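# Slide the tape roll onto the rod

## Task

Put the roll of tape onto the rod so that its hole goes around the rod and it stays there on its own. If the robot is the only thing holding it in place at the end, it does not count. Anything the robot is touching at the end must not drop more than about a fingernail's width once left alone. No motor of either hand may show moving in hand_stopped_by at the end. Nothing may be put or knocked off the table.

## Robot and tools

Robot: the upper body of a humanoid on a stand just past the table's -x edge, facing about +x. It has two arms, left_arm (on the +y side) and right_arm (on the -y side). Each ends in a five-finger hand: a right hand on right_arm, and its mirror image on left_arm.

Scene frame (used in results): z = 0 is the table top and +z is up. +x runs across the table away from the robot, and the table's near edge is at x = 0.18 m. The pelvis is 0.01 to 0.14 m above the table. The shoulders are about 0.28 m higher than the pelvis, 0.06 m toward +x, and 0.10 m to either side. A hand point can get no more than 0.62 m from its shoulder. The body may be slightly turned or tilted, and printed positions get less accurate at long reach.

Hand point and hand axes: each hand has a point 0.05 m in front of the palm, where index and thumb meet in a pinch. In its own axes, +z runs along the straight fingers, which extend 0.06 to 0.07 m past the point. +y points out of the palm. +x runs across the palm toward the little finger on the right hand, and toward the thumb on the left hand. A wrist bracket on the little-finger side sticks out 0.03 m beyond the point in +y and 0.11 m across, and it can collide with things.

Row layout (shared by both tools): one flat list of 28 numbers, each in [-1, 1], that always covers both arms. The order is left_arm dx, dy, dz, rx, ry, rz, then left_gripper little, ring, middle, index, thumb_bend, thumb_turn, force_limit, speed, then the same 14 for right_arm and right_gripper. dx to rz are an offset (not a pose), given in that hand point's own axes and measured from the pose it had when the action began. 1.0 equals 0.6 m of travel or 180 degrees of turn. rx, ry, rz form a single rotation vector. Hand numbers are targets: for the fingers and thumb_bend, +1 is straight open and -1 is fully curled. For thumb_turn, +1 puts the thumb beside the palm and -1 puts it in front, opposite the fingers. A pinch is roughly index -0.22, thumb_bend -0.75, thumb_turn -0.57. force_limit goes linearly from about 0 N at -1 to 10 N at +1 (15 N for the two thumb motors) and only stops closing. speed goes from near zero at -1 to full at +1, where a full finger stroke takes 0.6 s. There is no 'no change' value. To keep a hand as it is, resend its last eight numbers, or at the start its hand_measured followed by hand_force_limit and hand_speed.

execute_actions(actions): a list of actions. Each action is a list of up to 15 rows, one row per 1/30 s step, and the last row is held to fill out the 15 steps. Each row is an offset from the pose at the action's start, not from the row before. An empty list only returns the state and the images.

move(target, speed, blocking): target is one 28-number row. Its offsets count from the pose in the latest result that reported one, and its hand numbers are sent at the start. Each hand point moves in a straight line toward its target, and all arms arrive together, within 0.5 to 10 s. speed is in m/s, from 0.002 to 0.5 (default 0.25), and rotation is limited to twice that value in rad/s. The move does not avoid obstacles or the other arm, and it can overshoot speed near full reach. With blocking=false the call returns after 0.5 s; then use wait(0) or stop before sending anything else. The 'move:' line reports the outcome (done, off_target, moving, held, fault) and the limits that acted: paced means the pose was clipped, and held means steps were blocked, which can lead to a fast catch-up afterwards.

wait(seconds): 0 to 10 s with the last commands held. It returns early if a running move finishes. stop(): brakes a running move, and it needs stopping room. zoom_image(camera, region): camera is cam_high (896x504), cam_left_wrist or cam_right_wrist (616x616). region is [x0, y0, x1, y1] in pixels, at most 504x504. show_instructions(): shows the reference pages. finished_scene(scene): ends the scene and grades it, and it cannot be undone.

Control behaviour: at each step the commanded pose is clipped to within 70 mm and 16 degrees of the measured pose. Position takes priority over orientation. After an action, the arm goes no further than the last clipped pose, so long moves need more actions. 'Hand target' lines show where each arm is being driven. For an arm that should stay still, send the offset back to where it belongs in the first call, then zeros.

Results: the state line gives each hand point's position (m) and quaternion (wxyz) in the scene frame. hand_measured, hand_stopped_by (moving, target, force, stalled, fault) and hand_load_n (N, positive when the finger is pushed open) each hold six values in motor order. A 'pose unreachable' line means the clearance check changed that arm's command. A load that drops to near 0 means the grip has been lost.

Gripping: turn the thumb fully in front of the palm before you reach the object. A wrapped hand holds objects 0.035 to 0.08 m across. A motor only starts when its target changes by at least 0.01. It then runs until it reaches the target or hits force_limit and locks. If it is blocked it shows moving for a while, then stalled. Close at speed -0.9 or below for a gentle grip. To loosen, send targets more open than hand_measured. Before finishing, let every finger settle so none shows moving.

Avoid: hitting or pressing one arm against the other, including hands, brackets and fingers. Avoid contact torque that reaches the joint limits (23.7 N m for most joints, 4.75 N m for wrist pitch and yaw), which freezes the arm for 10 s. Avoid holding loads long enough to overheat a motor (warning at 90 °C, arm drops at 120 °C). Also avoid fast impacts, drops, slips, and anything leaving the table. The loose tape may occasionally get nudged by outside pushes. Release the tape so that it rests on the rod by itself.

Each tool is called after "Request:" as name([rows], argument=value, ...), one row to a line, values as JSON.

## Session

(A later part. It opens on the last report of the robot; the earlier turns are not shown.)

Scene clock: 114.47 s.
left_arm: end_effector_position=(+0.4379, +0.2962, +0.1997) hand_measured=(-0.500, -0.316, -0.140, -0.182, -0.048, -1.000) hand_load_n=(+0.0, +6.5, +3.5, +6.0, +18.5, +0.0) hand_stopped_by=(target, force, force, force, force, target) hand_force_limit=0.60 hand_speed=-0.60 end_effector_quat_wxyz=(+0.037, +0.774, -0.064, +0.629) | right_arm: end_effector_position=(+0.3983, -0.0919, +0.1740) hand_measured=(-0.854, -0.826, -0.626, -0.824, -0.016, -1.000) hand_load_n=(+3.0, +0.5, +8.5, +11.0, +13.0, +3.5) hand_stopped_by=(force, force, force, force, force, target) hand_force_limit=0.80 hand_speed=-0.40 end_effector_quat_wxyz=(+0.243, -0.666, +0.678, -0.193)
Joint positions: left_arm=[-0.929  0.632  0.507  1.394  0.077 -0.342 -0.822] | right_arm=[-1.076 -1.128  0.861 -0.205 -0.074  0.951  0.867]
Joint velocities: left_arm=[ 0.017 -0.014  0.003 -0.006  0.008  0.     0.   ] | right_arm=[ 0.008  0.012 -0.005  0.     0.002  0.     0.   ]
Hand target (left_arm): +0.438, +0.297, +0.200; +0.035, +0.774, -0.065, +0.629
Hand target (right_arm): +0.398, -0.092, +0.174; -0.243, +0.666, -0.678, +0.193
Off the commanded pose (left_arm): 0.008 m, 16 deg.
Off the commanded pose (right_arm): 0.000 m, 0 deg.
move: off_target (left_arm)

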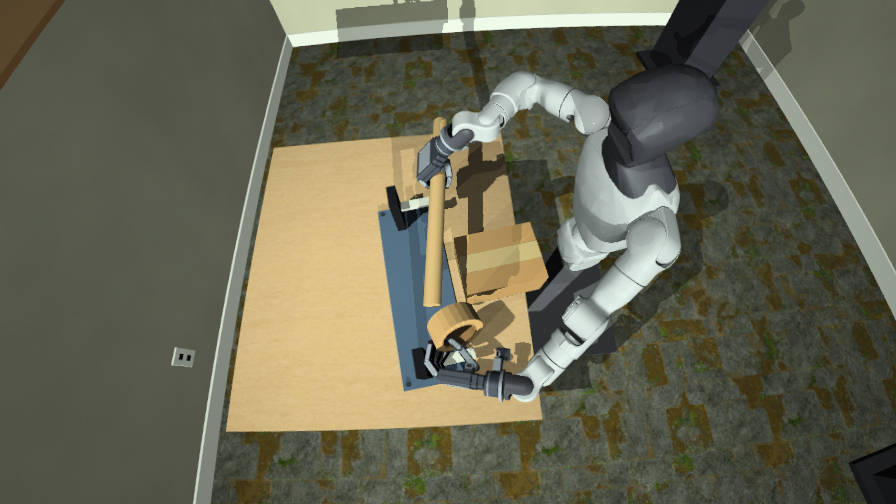

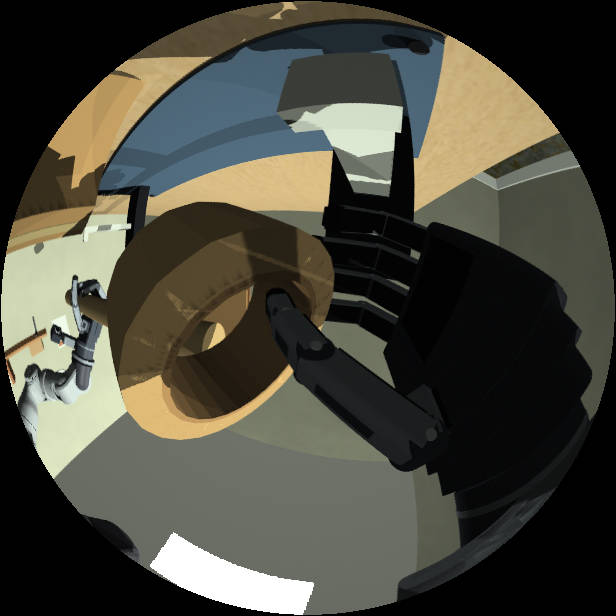

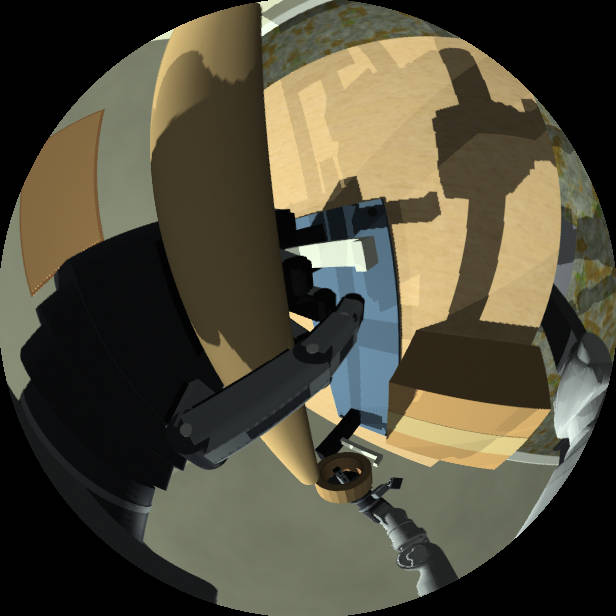

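Request:
move(target=[0.025,0,0,-0.07,0,0,-0.5,-0.5,-0.5,-0.5,-0.3,-1,0.6,-0.6,-0.03,0.04,-0.04,0,0,0,-1,-1,-1,-1,-0.7,-1,0.8,-0.4], speed=0.06)

Request:
zoom_image(camera="cam_high", region=[360,230,560,410])

Scene clock: 121.33 s.
left_arm: end_effector_position=(+0.4406, +0.2967, +0.2146) hand_measured=(-0.500, -0.316, -0.140, -0.182, -0.048, -1.000) hand_load_n=(+0.0, +10.0, +3.5, +7.0, +16.5, -0.5) hand_stopped_by=(target, force, force, force, force, target) hand_force_limit=0.60 hand_speed=-0.60 end_effector_quat_wxyz=(+0.064, +0.792, -0.081, +0.602) | right_arm: end_effector_position=(+0.3669, -0.0805, +0.1777) hand_measured=(-0.854, -0.826, -0.626, -0.824, -0.016, -1.000) hand_load_n=(+3.0, +0.5, +8.5, +11.5, +13.0, +3.5) hand_stopped_by=(force, force, force, force, force, target) hand_force_limit=0.80 hand_speed=-0.40 end_effector_quat_wxyz=(+0.236, -0.658, +0.687, -0.200)
Joint positions: left_arm=[-1.013  0.688  0.507  1.393  0.141 -0.199 -0.903] | right_arm=[-1.074 -1.148  0.883 -0.478 -0.074  1.237  0.867]
Joint velocities: left_arm=[0.009 0.002 0.    0.    0.008 0.002 0.   ] | right_arm=[ 0.012  0.006  0.    -0.005  0.     0.003  0.   ]
Hand target (left_arm): +0.441, +0.293, +0.215; +0.067, +0.792, -0.087, +0.601
Hand target (right_arm): +0.364, -0.074, +0.179; -0.241, +0.667, -0.678, +0.194
Off the commanded pose (left_arm): 0.001 m, 10 deg.
Off the commanded pose (right_arm): 0.007 m, 2 deg.
move: off_target (left_arm, right_arm)

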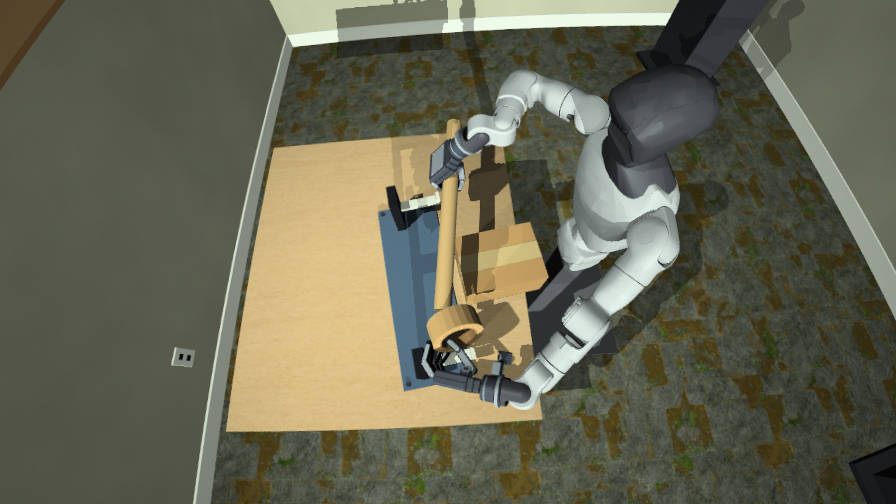

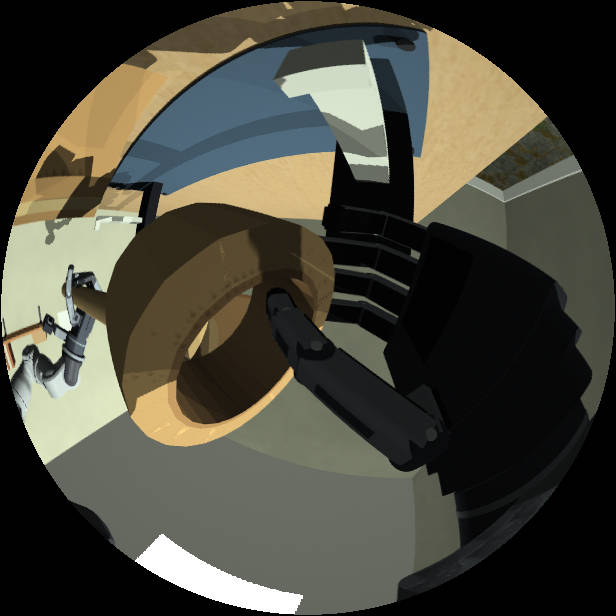

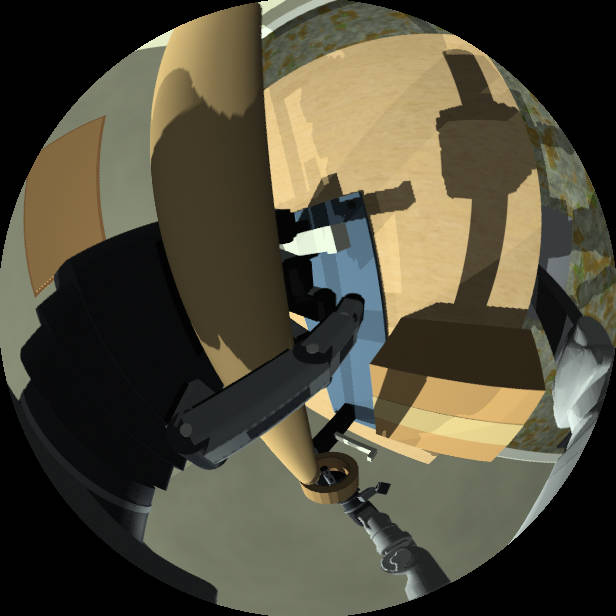

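Region (360, 230, 560, 410) of cam_high's 896x504 image, scaled by 2.520, with more detail than that image has; it fills the top 454 rows of this view, and the rest is white.

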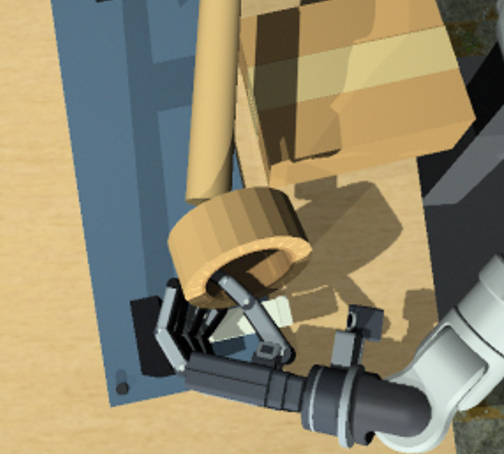

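Request:
move(target=[0,0,0,0,0,0,-0.5,-0.5,-0.5,-0.5,-0.3,-1,0.6,-0.6,0.02,0,0,0,-0.015,-0.04,-1,-1,-1,-1,-0.7,-1,0.8,-0.4], speed=0.05)

Request:
zoom_image(camera="cam_high", region=[360,230,560,410])

Scene clock: 127.77 s.
left_arm: end_effector_position=(+0.4405, +0.2971, +0.2146) hand_measured=(-0.500, -0.316, -0.140, -0.182, -0.048, -1.000) hand_load_n=(+0.0, +7.5, +3.5, +6.5, +17.5, +0.0) hand_stopped_by=(target, force, force, force, force, target) hand_force_limit=0.60 hand_speed=-0.60 end_effector_quat_wxyz=(+0.063, +0.792, -0.081, +0.601) | right_arm: end_effector_position=(+0.3670, -0.0937, +0.1776) hand_measured=(-0.854, -0.826, -0.626, -0.824, -0.016, -1.000) hand_load_n=(+3.0, +0.5, +8.5, +11.5, +13.0, +3.5) hand_stopped_by=(force, force, force, force, force, target) hand_force_limit=0.80 hand_speed=-0.40 end_effector_quat_wxyz=(-0.239, +0.703, -0.639, +0.203)
Joint positions: left_arm=[-1.013  0.688  0.507  1.393  0.141 -0.198 -0.903] | right_arm=[-1.031 -1.241  0.868 -0.443 -0.074  0.995  0.867]
Joint velocities: left_arm=[ 0.    -0.012  0.002 -0.003  0.006  0.     0.   ] | right_arm=[ 0.014  0.006 -0.003  0.011  0.005 -0.003  0.   ]
Hand target (left_arm): +0.441, +0.297, +0.215; +0.064, +0.792, -0.081, +0.602
Hand target (right_arm): +0.366, -0.093, +0.177; -0.239, +0.704, -0.639, +0.199
Off the commanded pose (left_arm): 0.000 m, 0 deg.
Off the commanded pose (right_arm): 0.001 m, 1 deg.
move: done

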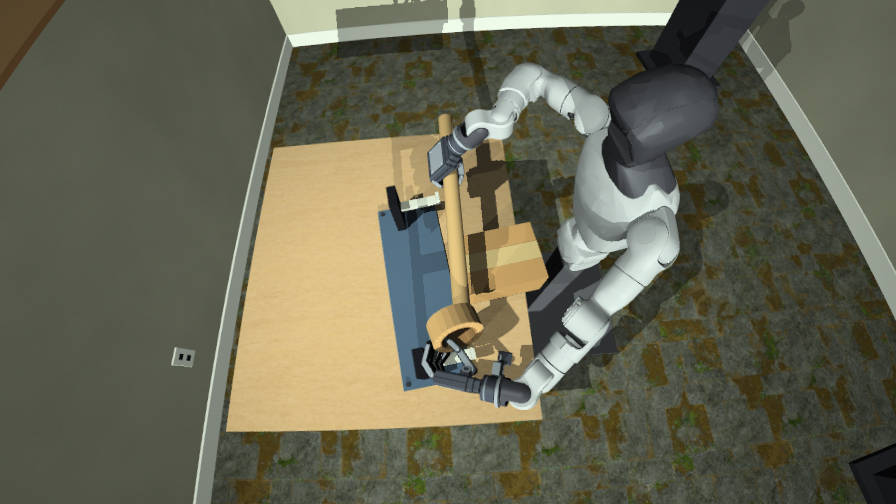

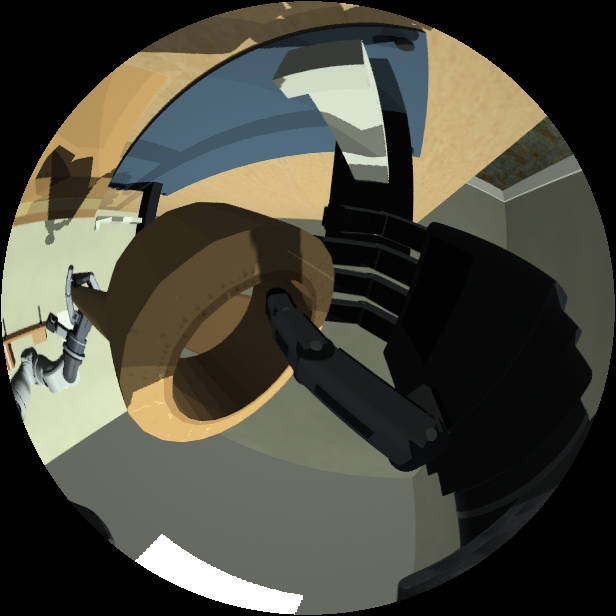

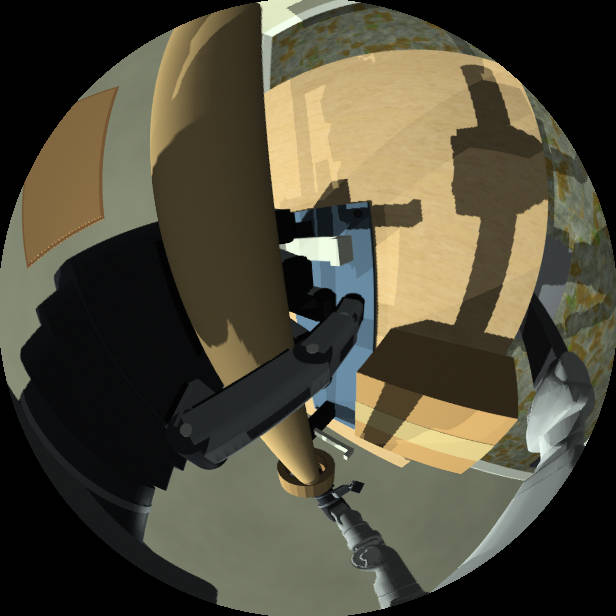

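Region (360, 230, 560, 410) of cam_high's 896x504 image, scaled by 2.520, with more detail than that image has; it fills the top 454 rows of this view, and the rest is white.

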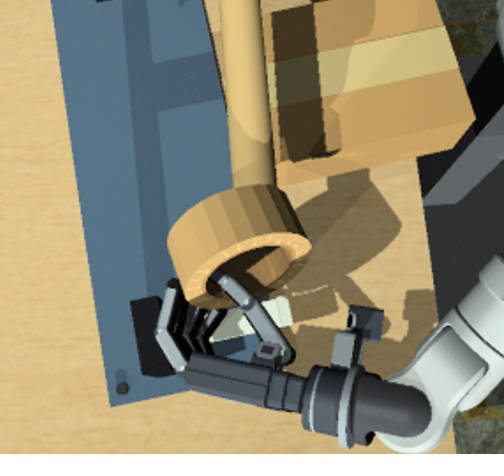

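Request:
move(target=[0,0,0,0,0,0,-0.5,-0.5,-0.5,-0.5,-0.3,-1,0.6,-0.6,-0.07,0,0,0,0,0,-1,-1,-1,-1,-0.7,-1,0.8,-0.4], speed=0.03)

Request:
zoom_image(camera="cam_high", region=[360,230,560,410])

Scene clock: 133.43 s.
left_arm: end_effector_position=(+0.4398, +0.2982, +0.2147) hand_measured=(-0.500, -0.316, -0.140, -0.182, -0.048, -1.000) hand_load_n=(+0.0, +9.5, +3.0, +8.0, +16.0, +0.0) hand_stopped_by=(target, force, force, force, force, target) hand_force_limit=0.60 hand_speed=-0.60 end_effector_quat_wxyz=(+0.062, +0.793, -0.082, +0.601) | right_arm: end_effector_position=(+0.3655, -0.0592, +0.1750) hand_measured=(-0.854, -0.826, -0.626, -0.824, -0.016, -1.000) hand_load_n=(+1.0, +0.0, +8.5, +12.5, +13.0, +4.0) hand_stopped_by=(force, force, force, force, force, target) hand_force_limit=0.80 hand_speed=-0.40 end_effector_quat_wxyz=(+0.230, -0.697, +0.646, -0.208)
Joint positions: left_arm=[-1.012  0.692  0.507  1.393  0.141 -0.198 -0.905] | right_arm=[-1.192 -1.071  1.022 -0.46  -0.137  1.235  0.905]
Joint velocities: left_arm=[ 0.006 -0.009  0.009 -0.002  0.014  0.     0.   ] | right_arm=[ 0.003  0.005 -0.017  0.     0.     0.     0.   ]
Hand target (left_arm): +0.440, +0.297, +0.215; +0.063, +0.792, -0.081, +0.601
Hand target (right_arm): +0.363, -0.053, +0.177; -0.235, +0.705, -0.638, +0.203
Off the commanded pose (left_arm): 0.001 m, 0 deg.
Off the commanded pose (right_arm): 0.008 m, 2 deg.
move: off_target (right_arm)

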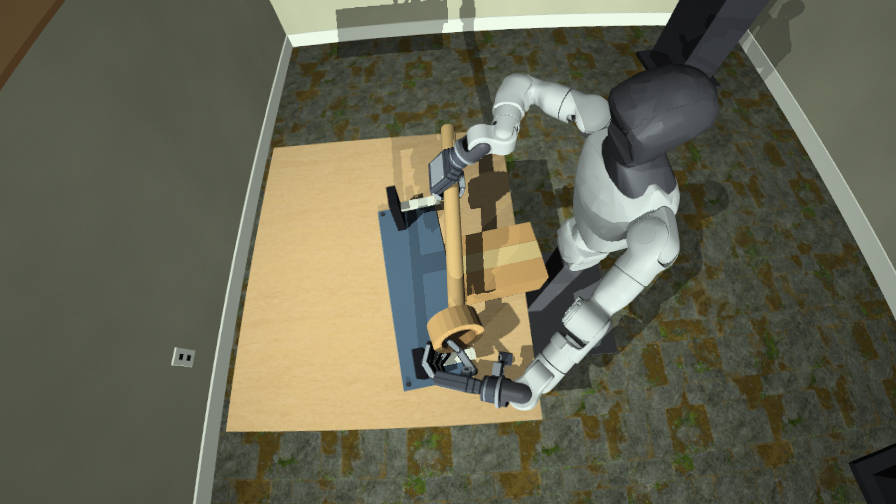

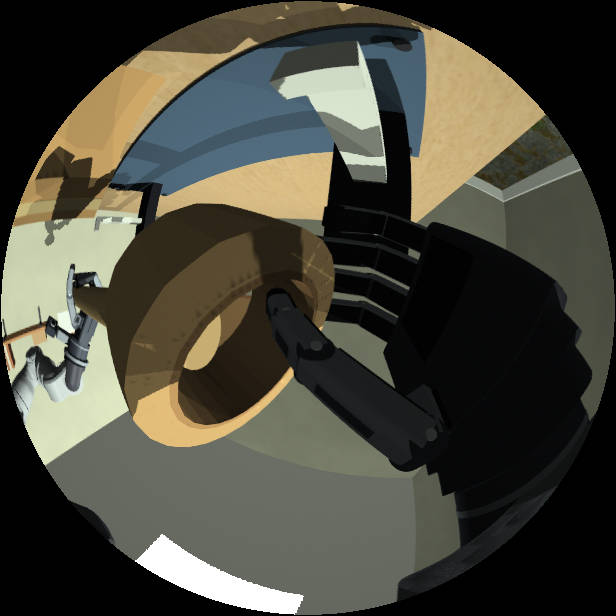

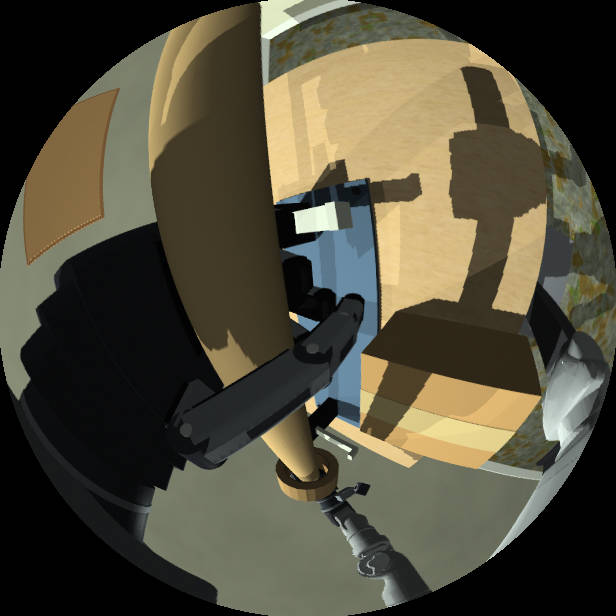

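Region (360, 230, 560, 410) of cam_high's 896x504 image, scaled by 2.520, with more detail than that image has; it fills the top 454 rows of this view, and the rest is white.

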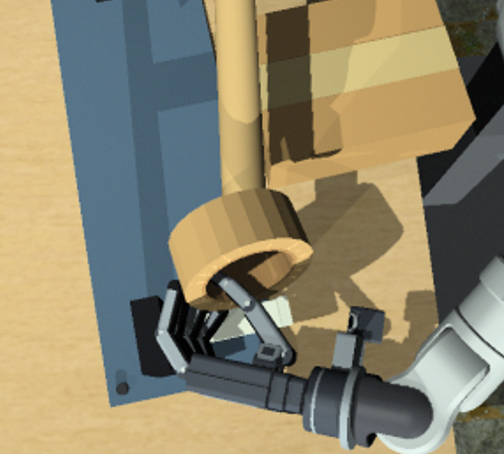

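Request:
move(target=[0.015,0,-0.015,0,0,0,-0.5,-0.5,-0.5,-0.5,-0.3,-1,0.6,-0.6,-0.04,0,0,0,0,0,-1,-1,-1,-1,-0.7,-1,0.8,-0.4], speed=0.03)

Request:
zoom_image(camera="cam_high", region=[360,230,560,410])

Scene clock: 140.73 s.
left_arm: end_effector_position=(+0.4344, +0.2992, +0.2251) hand_measured=(-0.500, -0.316, -0.140, -0.182, -0.048, -1.000) hand_load_n=(+0.0, +7.5, +3.0, +6.5, +18.0, +0.0) hand_stopped_by=(target, force, force, force, force, target) hand_force_limit=0.60 hand_speed=-0.60 end_effector_quat_wxyz=(+0.074, +0.787, -0.094, +0.605) | right_arm: end_effector_position=(+0.3631, -0.0350, +0.1742) hand_measured=(-0.854, -0.826, -0.626, -0.824, -0.016, -1.000) hand_load_n=(+2.5, +0.5, +8.5, +11.5, +13.0, +3.5) hand_stopped_by=(force, force, force, force, force, target) hand_force_limit=0.80 hand_speed=-0.40 end_effector_quat_wxyz=(-0.229, +0.699, -0.645, +0.206)
Joint positions: left_arm=[-1.022  0.719  0.507  1.393  0.131 -0.194 -0.962] | right_arm=[-1.278 -0.961  1.097 -0.443 -0.139  1.341  0.907]
Joint velocities: left_arm=[-0.002 -0.011  0.008 -0.002  0.003  0.     0.   ] | right_arm=[-0.011  0.     0.012  0.012 -0.005  0.007  0.   ]
Hand target (left_arm): +0.434, +0.299, +0.226; +0.075, +0.787, -0.093, +0.606
Hand target (right_arm): +0.364, -0.036, +0.174; -0.228, +0.698, -0.646, +0.208
Off the commanded pose (left_arm): 0.001 m, 2 deg.
Off the commanded pose (right_arm): 0.001 m, 0 deg.
move: done

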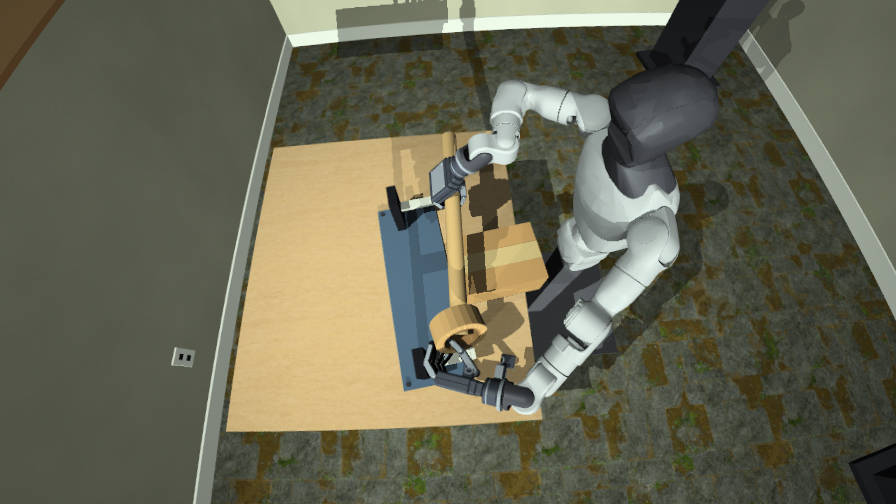

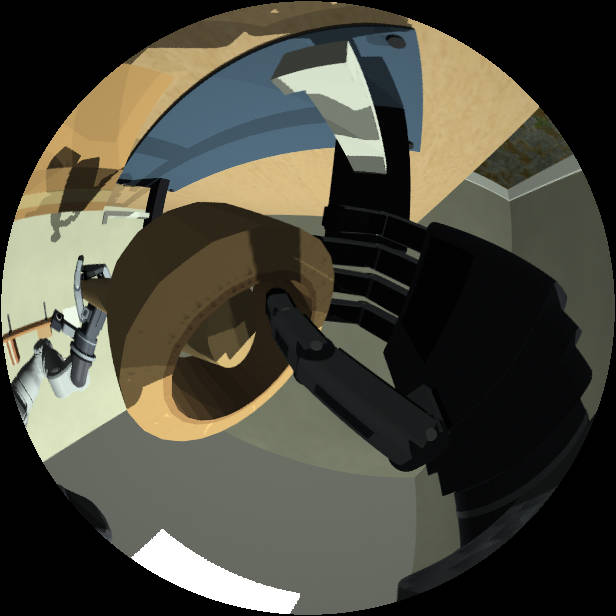

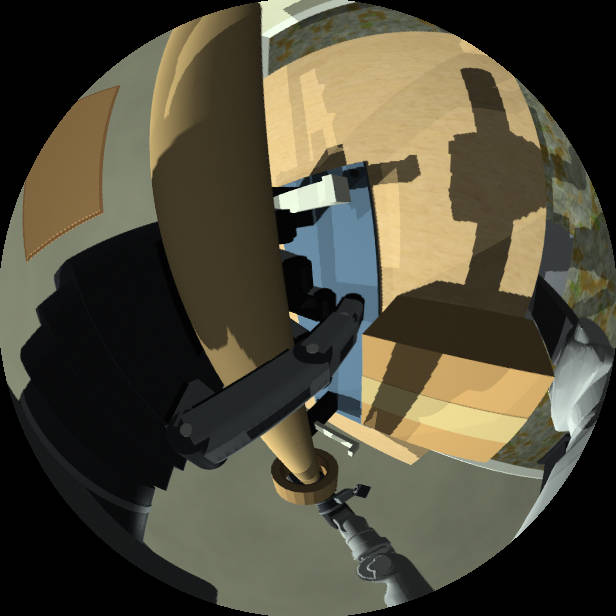

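Region (360, 230, 560, 410) of cam_high's 896x504 image, scaled by 2.520, with more detail than that image has; it fills the top 454 rows of this view, and the rest is white.

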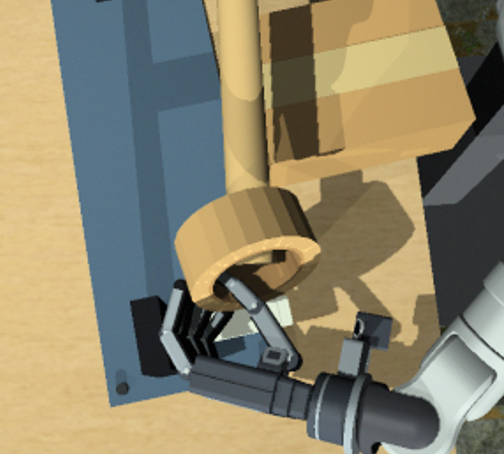

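Request:
move(target=[0,0,0,0,0,0,-0.5,-0.5,-0.5,-0.5,-0.3,-1,0.6,-0.6,-0.04,0,0,0,0,0,-1,-1,-1,-1,-0.7,-1,0.8,-0.4], speed=0.03)

Scene clock: 155.77 s.
left_arm: end_effector_position=(+0.4351, +0.3093, +0.2296) hand_measured=(-0.500, -0.316, -0.140, -0.182, -0.048, -1.000) hand_load_n=(+0.0, +8.5, +3.0, +7.0, +17.0, -0.5) hand_stopped_by=(target, force, force, force, force, target) hand_force_limit=0.60 hand_speed=-0.60 end_effector_quat_wxyz=(+0.065, +0.786, -0.079, +0.610) | right_arm: end_effector_position=(+0.3590, -0.0158, +0.1697) hand_measured=(-0.854, -0.826, -0.626, -0.824, -0.016, -1.000) hand_load_n=(+6.5, +2.0, +8.5, +8.5, +14.0, +1.0) hand_stopped_by=(force, force, force, force, force, target) hand_force_limit=0.80 hand_speed=-0.40 end_effector_quat_wxyz=(-0.219, +0.700, -0.648, +0.205)
Joint positions: left_arm=[-1.021  0.734  0.51   1.393  0.114 -0.185 -0.947] | right_arm=[-1.342 -0.853  1.159 -0.403 -0.139  1.43   0.912]
Joint velocities: left_arm=[ 0.     0.005 -0.028 -0.008 -0.009  0.     0.003] | right_arm=[ 0.006 -0.02  -0.003 -0.006 -0.008  0.     0.   ]
Hand target (left_arm): +0.434, +0.299, +0.225; +0.074, +0.787, -0.094, +0.605
Hand target (right_arm): +0.361, -0.011, +0.173; -0.227, +0.700, -0.645, +0.206
Off the commanded pose (left_arm): 0.011 m, 2 deg.
Off the commanded pose (right_arm): 0.007 m, 1 deg.
move: off_target (left_arm, right_arm)

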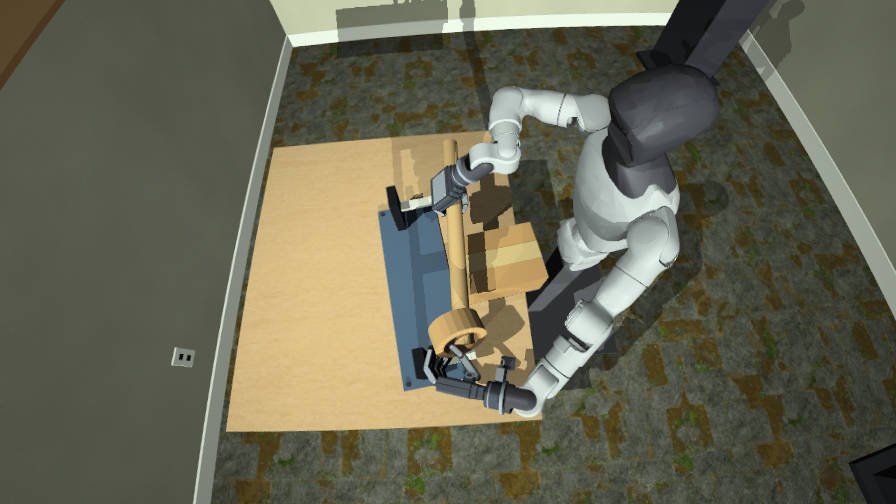

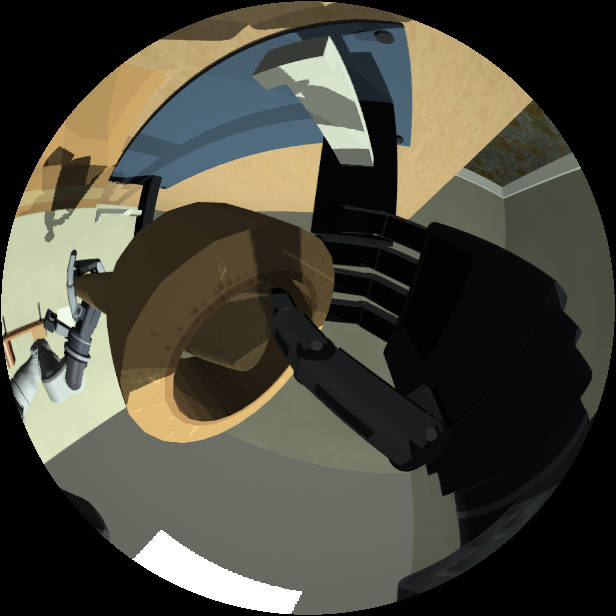

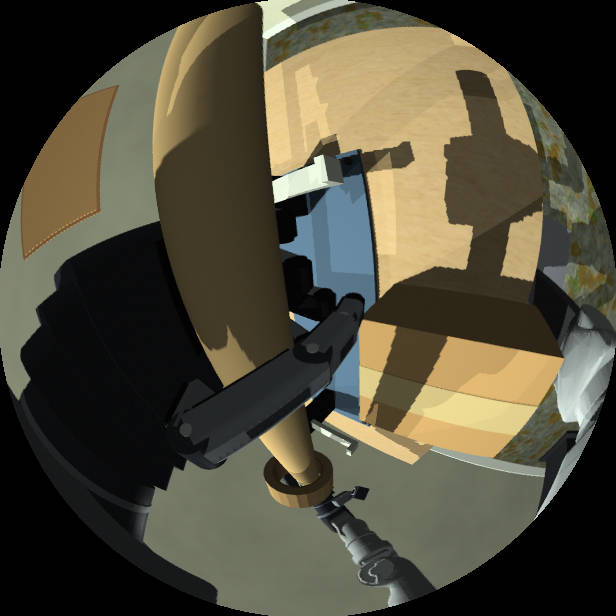

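Request:
move(target=[0,-0.01,0,0,0,0,-0.5,-0.5,-0.5,-0.5,-0.3,-1,0.6,-0.6,0.012,0.004,-0.03,0,0,0,-1,-1,-1,-1,-0.7,-1,0.8,-0.4], speed=0.03)

Request:
move(target=[0,0.01,0,0,0,0,-0.5,-0.5,-0.5,-0.5,-0.3,-1,0.6,-0.6,-0.05,0,0,0,0,0,-1,-1,-1,-1,-0.7,-1,0.8,-0.4], speed=0.03)

Scene clock: 161.03 s.
left_arm: end_effector_position=(+0.4351, +0.3120, +0.2284) hand_measured=(-0.500, -0.316, -0.140, -0.182, -0.048, -1.000) hand_load_n=(+0.0, +8.0, +3.0, +7.5, +17.0, +0.5) hand_stopped_by=(target, force, force, force, force, target) hand_force_limit=0.60 hand_speed=-0.60 end_effector_quat_wxyz=(+0.062, +0.789, -0.076, +0.606) | right_arm: end_effector_position=(+0.3505, -0.0279, +0.1822) hand_measured=(-0.854, -0.826, -0.626, -0.824, -0.016, -1.000) hand_load_n=(+1.0, +0.0, +8.5, +12.0, +13.0, +4.0) hand_stopped_by=(force, force, force, force, force, target) hand_force_limit=0.80 hand_speed=-0.40 end_effector_quat_wxyz=(+0.217, -0.693, +0.653, -0.213)
Joint positions: left_arm=[-1.022  0.738  0.512  1.392  0.122 -0.174 -0.942] | right_arm=[-1.367 -0.924  1.162 -0.518 -0.139  1.51   0.95 ]
Joint velocities: left_arm=[-0.009  0.009  0.002 -0.002  0.015  0.     0.   ] | right_arm=[ 0.003 -0.021 -0.008 -0.002  0.023  0.002  0.003]
Hand target (left_arm): +0.436, +0.315, +0.230; +0.057, +0.789, -0.072, +0.608
Hand target (right_arm): +0.346, -0.024, +0.182; -0.218, +0.701, -0.646, +0.206
Off the commanded pose (left_arm): 0.004 m, 1 deg.
Off the commanded pose (right_arm): 0.005 m, 1 deg.
move: off_target (left_arm, right_arm)

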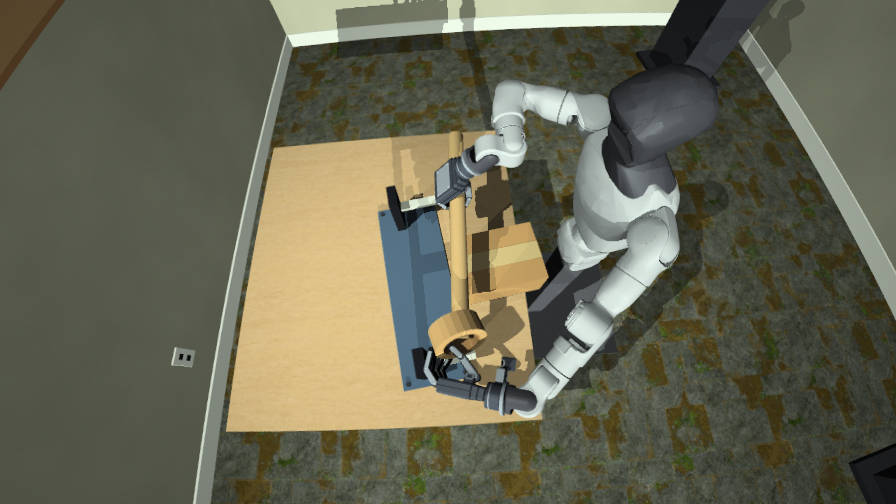

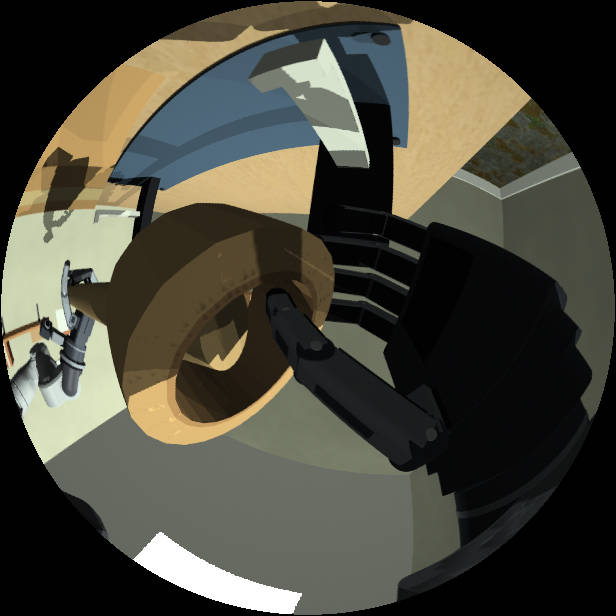

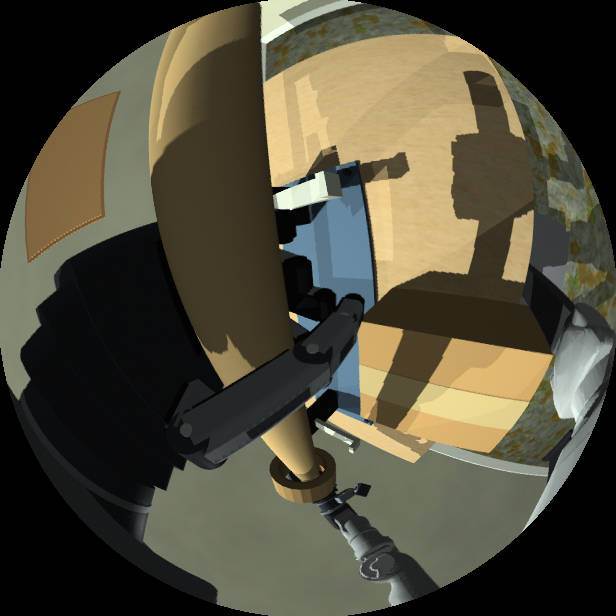

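Scene clock: 162.30 s.
left_arm: end_effector_position=(+0.4330, +0.3230, +0.2301) hand_measured=(-0.500, -0.316, -0.140, -0.182, -0.048, -1.000) hand_load_n=(+0.0, +10.0, +3.5, +7.5, +15.5, -1.5) hand_stopped_by=(target, force, force, force, force, target) hand_force_limit=0.60 hand_speed=-0.60 end_effector_quat_wxyz=(+0.054, +0.788, -0.060, +0.610) | right_arm: end_effector_position=(+0.3498, -0.0072, +0.1784) hand_measured=(-0.854, -0.826, -0.626, -0.824, -0.016, -1.000) hand_load_n=(+8.0, +3.0, +8.5, +7.5, +14.0, +0.5) hand_stopped_by=(force, force, force, force, force, target) hand_force_limit=0.80 hand_speed=-0.40 end_effector_quat_wxyz=(+0.206, -0.690, +0.661, -0.212)
Joint positions: left_arm=[-1.009  0.754  0.511  1.392  0.092 -0.172 -0.93 ] | right_arm=[-1.433 -0.793  1.217 -0.432 -0.146  1.588  0.97 ]
Joint velocities: left_arm=[-0.002 -0.008 -0.017  0.011 -0.034  0.001  0.002] | right_arm=[-0.008 -0.002  0.002  0.003 -0.06   0.     0.042]
Hand target (left_arm): +0.434, +0.307, +0.228; +0.070, +0.786, -0.082, +0.609
Hand target (right_arm): +0.349, +0.001, +0.181; -0.215, +0.696, -0.652, +0.210
Off the commanded pose (left_arm): 0.017 m, 2 deg.
Off the commanded pose (right_arm): 0.010 m, 2 deg.
joint sent to its limit (right arm) — the command would take joint 6 (wrist pitch) past its upper limit, so that joint was sent only as far as its limit.
move: off_target (left_arm, right_arm)

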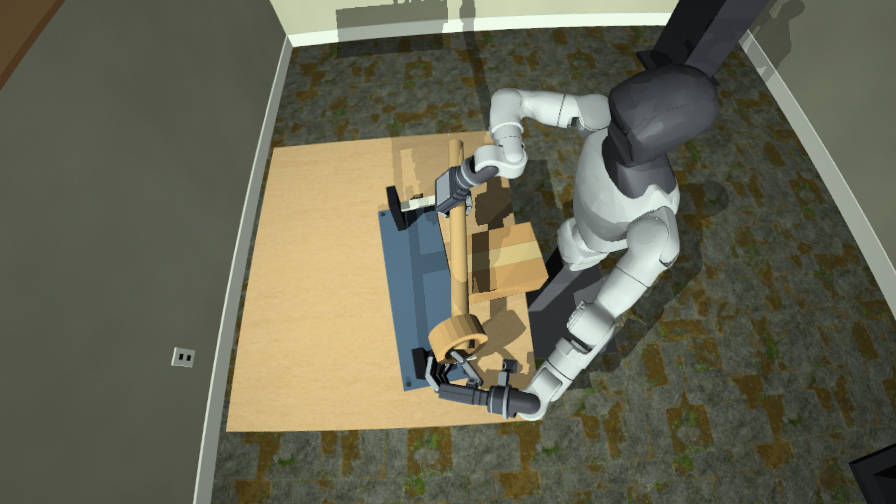

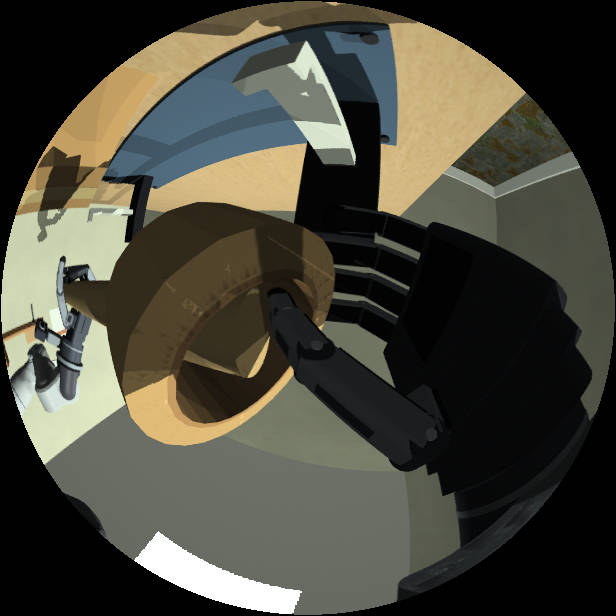

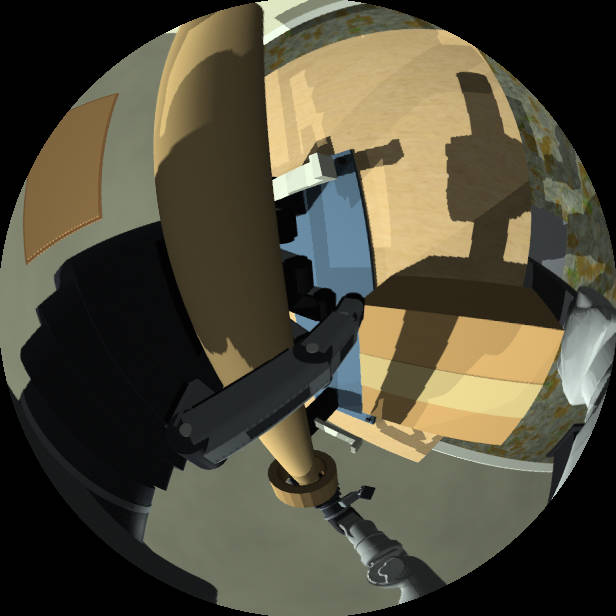

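Request:
move(target=[0,-0.02,0,0,0,0,-0.5,-0.5,-0.5,-0.5,-0.3,-1,0.6,-0.6,0.015,-0.01,0.008,0,-0.024,-0.012,-1,-1,-1,-1,-0.7,-1,0.8,-0.4], speed=0.03)

Request:
move(target=[0,0,0,0,0,0,-0.5,-0.5,-0.5,-0.5,-0.3,-1,0.6,-0.6,-0.04,0,0,0,0,0,-1,-1,-1,-1,-0.7,-1,0.8,-0.4], speed=0.03)

Scene clock: 170.53 s.
left_arm: end_effector_position=(+0.4334, +0.3312, +0.2275) hand_measured=(-0.500, -0.316, -0.140, -0.182, -0.048, -1.000) hand_load_n=(+0.0, +8.0, +3.0, +7.0, +17.0, +0.5) hand_stopped_by=(target, force, force, force, force, target) hand_force_limit=0.60 hand_speed=-0.60 end_effector_quat_wxyz=(+0.044, +0.795, -0.049, +0.603) | right_arm: end_effector_position=(+0.3609, -0.0207, +0.1790) hand_measured=(-0.854, -0.826, -0.626, -0.824, -0.016, -1.000) hand_load_n=(+0.0, +0.0, +8.5, +12.5, +13.0, +4.5) hand_stopped_by=(force, force, force, force, force, target) hand_force_limit=0.80 hand_speed=-0.40 end_effector_quat_wxyz=(-0.226, +0.702, -0.646, +0.197)
Joint positions: left_arm=[-1.011  0.765  0.513  1.392  0.105 -0.148 -0.909] | right_arm=[-1.332 -0.904  1.115 -0.413 -0.149  1.377  0.953]
Joint velocities: left_arm=[-0.005 -0.005  0.018 -0.002 -0.002  0.     0.   ] | right_arm=[ 0.003  0.002 -0.025  0.002 -0.005 -0.004  0.   ]
Hand target (left_arm): +0.435, +0.334, +0.230; +0.038, +0.794, -0.046, +0.605
Hand target (right_arm): +0.358, -0.016, +0.180; -0.229, +0.709, -0.639, +0.190
Off the commanded pose (left_arm): 0.005 m, 2 deg.
Off the commanded pose (right_arm): 0.006 m, 2 deg.
move: off_target (left_arm, right_arm)

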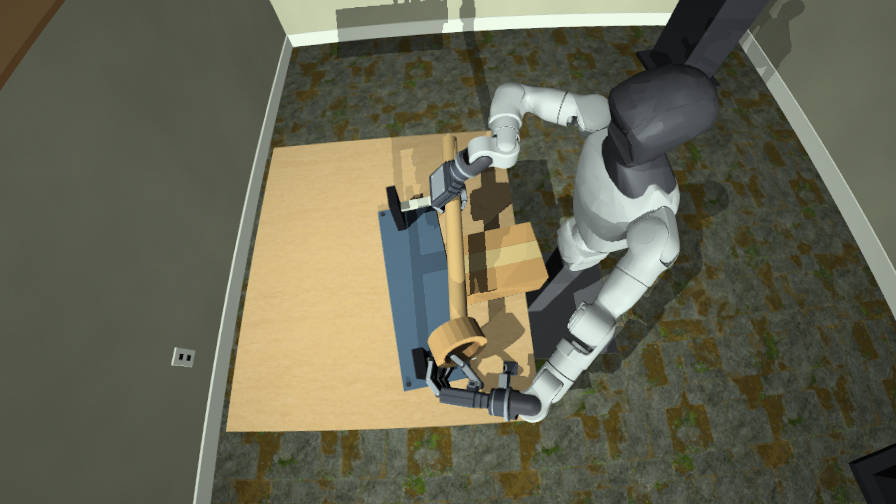

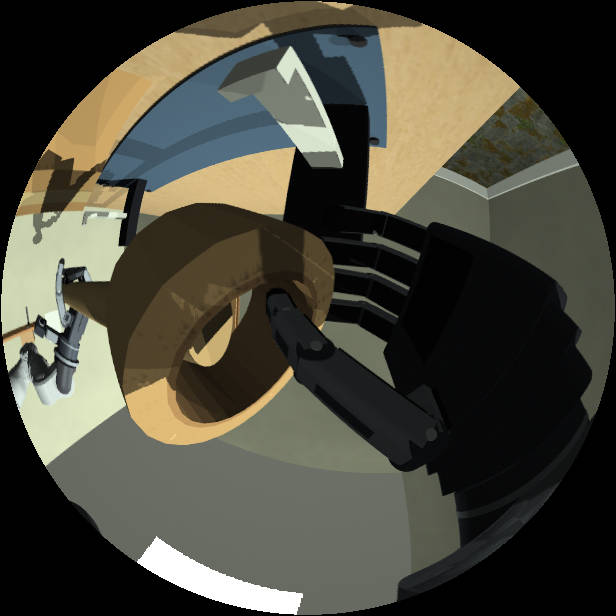

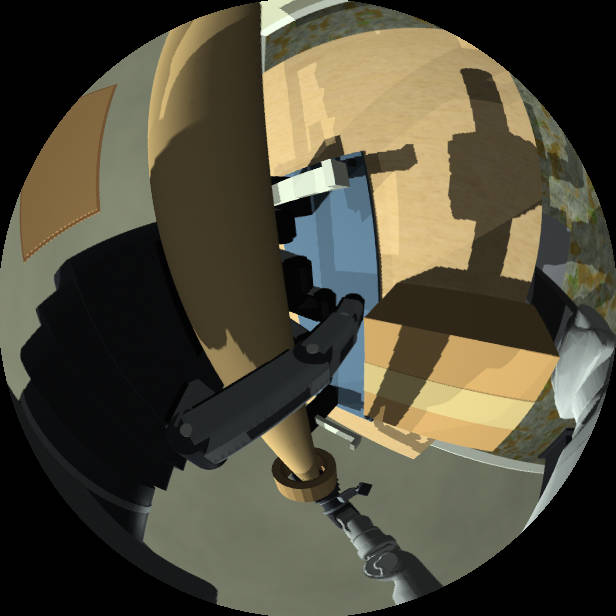

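Scene clock: 171.60 s.
left_arm: end_effector_position=(+0.4331, +0.3316, +0.2273) hand_measured=(-0.500, -0.316, -0.140, -0.182, -0.048, -1.000) hand_load_n=(+0.0, +8.5, +3.0, +7.0, +17.0, +0.0) hand_stopped_by=(target, force, force, force, force, target) hand_force_limit=0.60 hand_speed=-0.60 end_effector_quat_wxyz=(+0.044, +0.796, -0.049, +0.602) | right_arm: end_effector_position=(+0.3601, -0.0001, +0.1779) hand_measured=(-0.854, -0.826, -0.626, -0.824, -0.016, -1.000) hand_load_n=(+1.5, +0.0, +8.5, +12.0, +13.0, +3.5) hand_stopped_by=(force, force, force, force, force, target) hand_force_limit=0.80 hand_speed=-0.40 end_effector_quat_wxyz=(+0.222, -0.699, +0.650, -0.199)
Joint positions: left_arm=[-1.01   0.766  0.513  1.392  0.106 -0.148 -0.909] | right_arm=[-1.396 -0.793  1.164 -0.359 -0.149  1.458  0.953]
Joint velocities: left_arm=[0.    0.    0.012 0.008 0.006 0.    0.   ] | right_arm=[-0.014  0.005 -0.008 -0.011  0.017  0.     0.   ]
Hand target (left_arm): +0.433, +0.331, +0.228; +0.044, +0.795, -0.049, +0.603
Hand target (right_arm): +0.359, +0.003, +0.178; -0.224, +0.702, -0.646, +0.197
Off the commanded pose (left_arm): 0.001 m, 0 deg.
Off the commanded pose (right_arm): 0.004 m, 1 deg.
move: off_target (right_arm)

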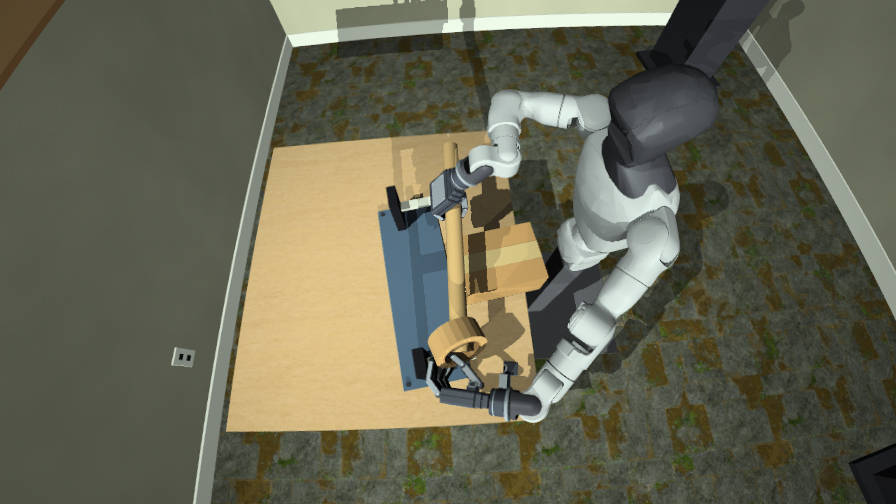

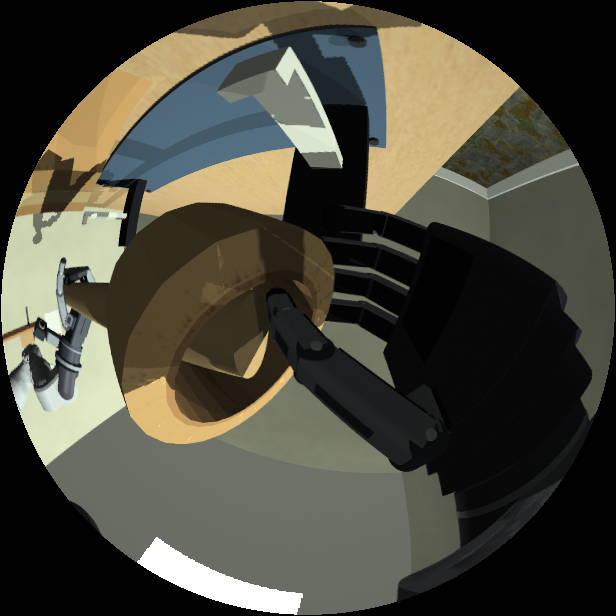

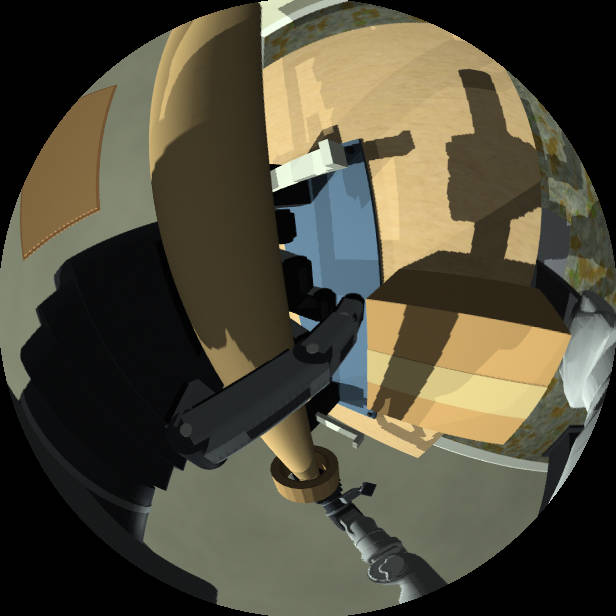

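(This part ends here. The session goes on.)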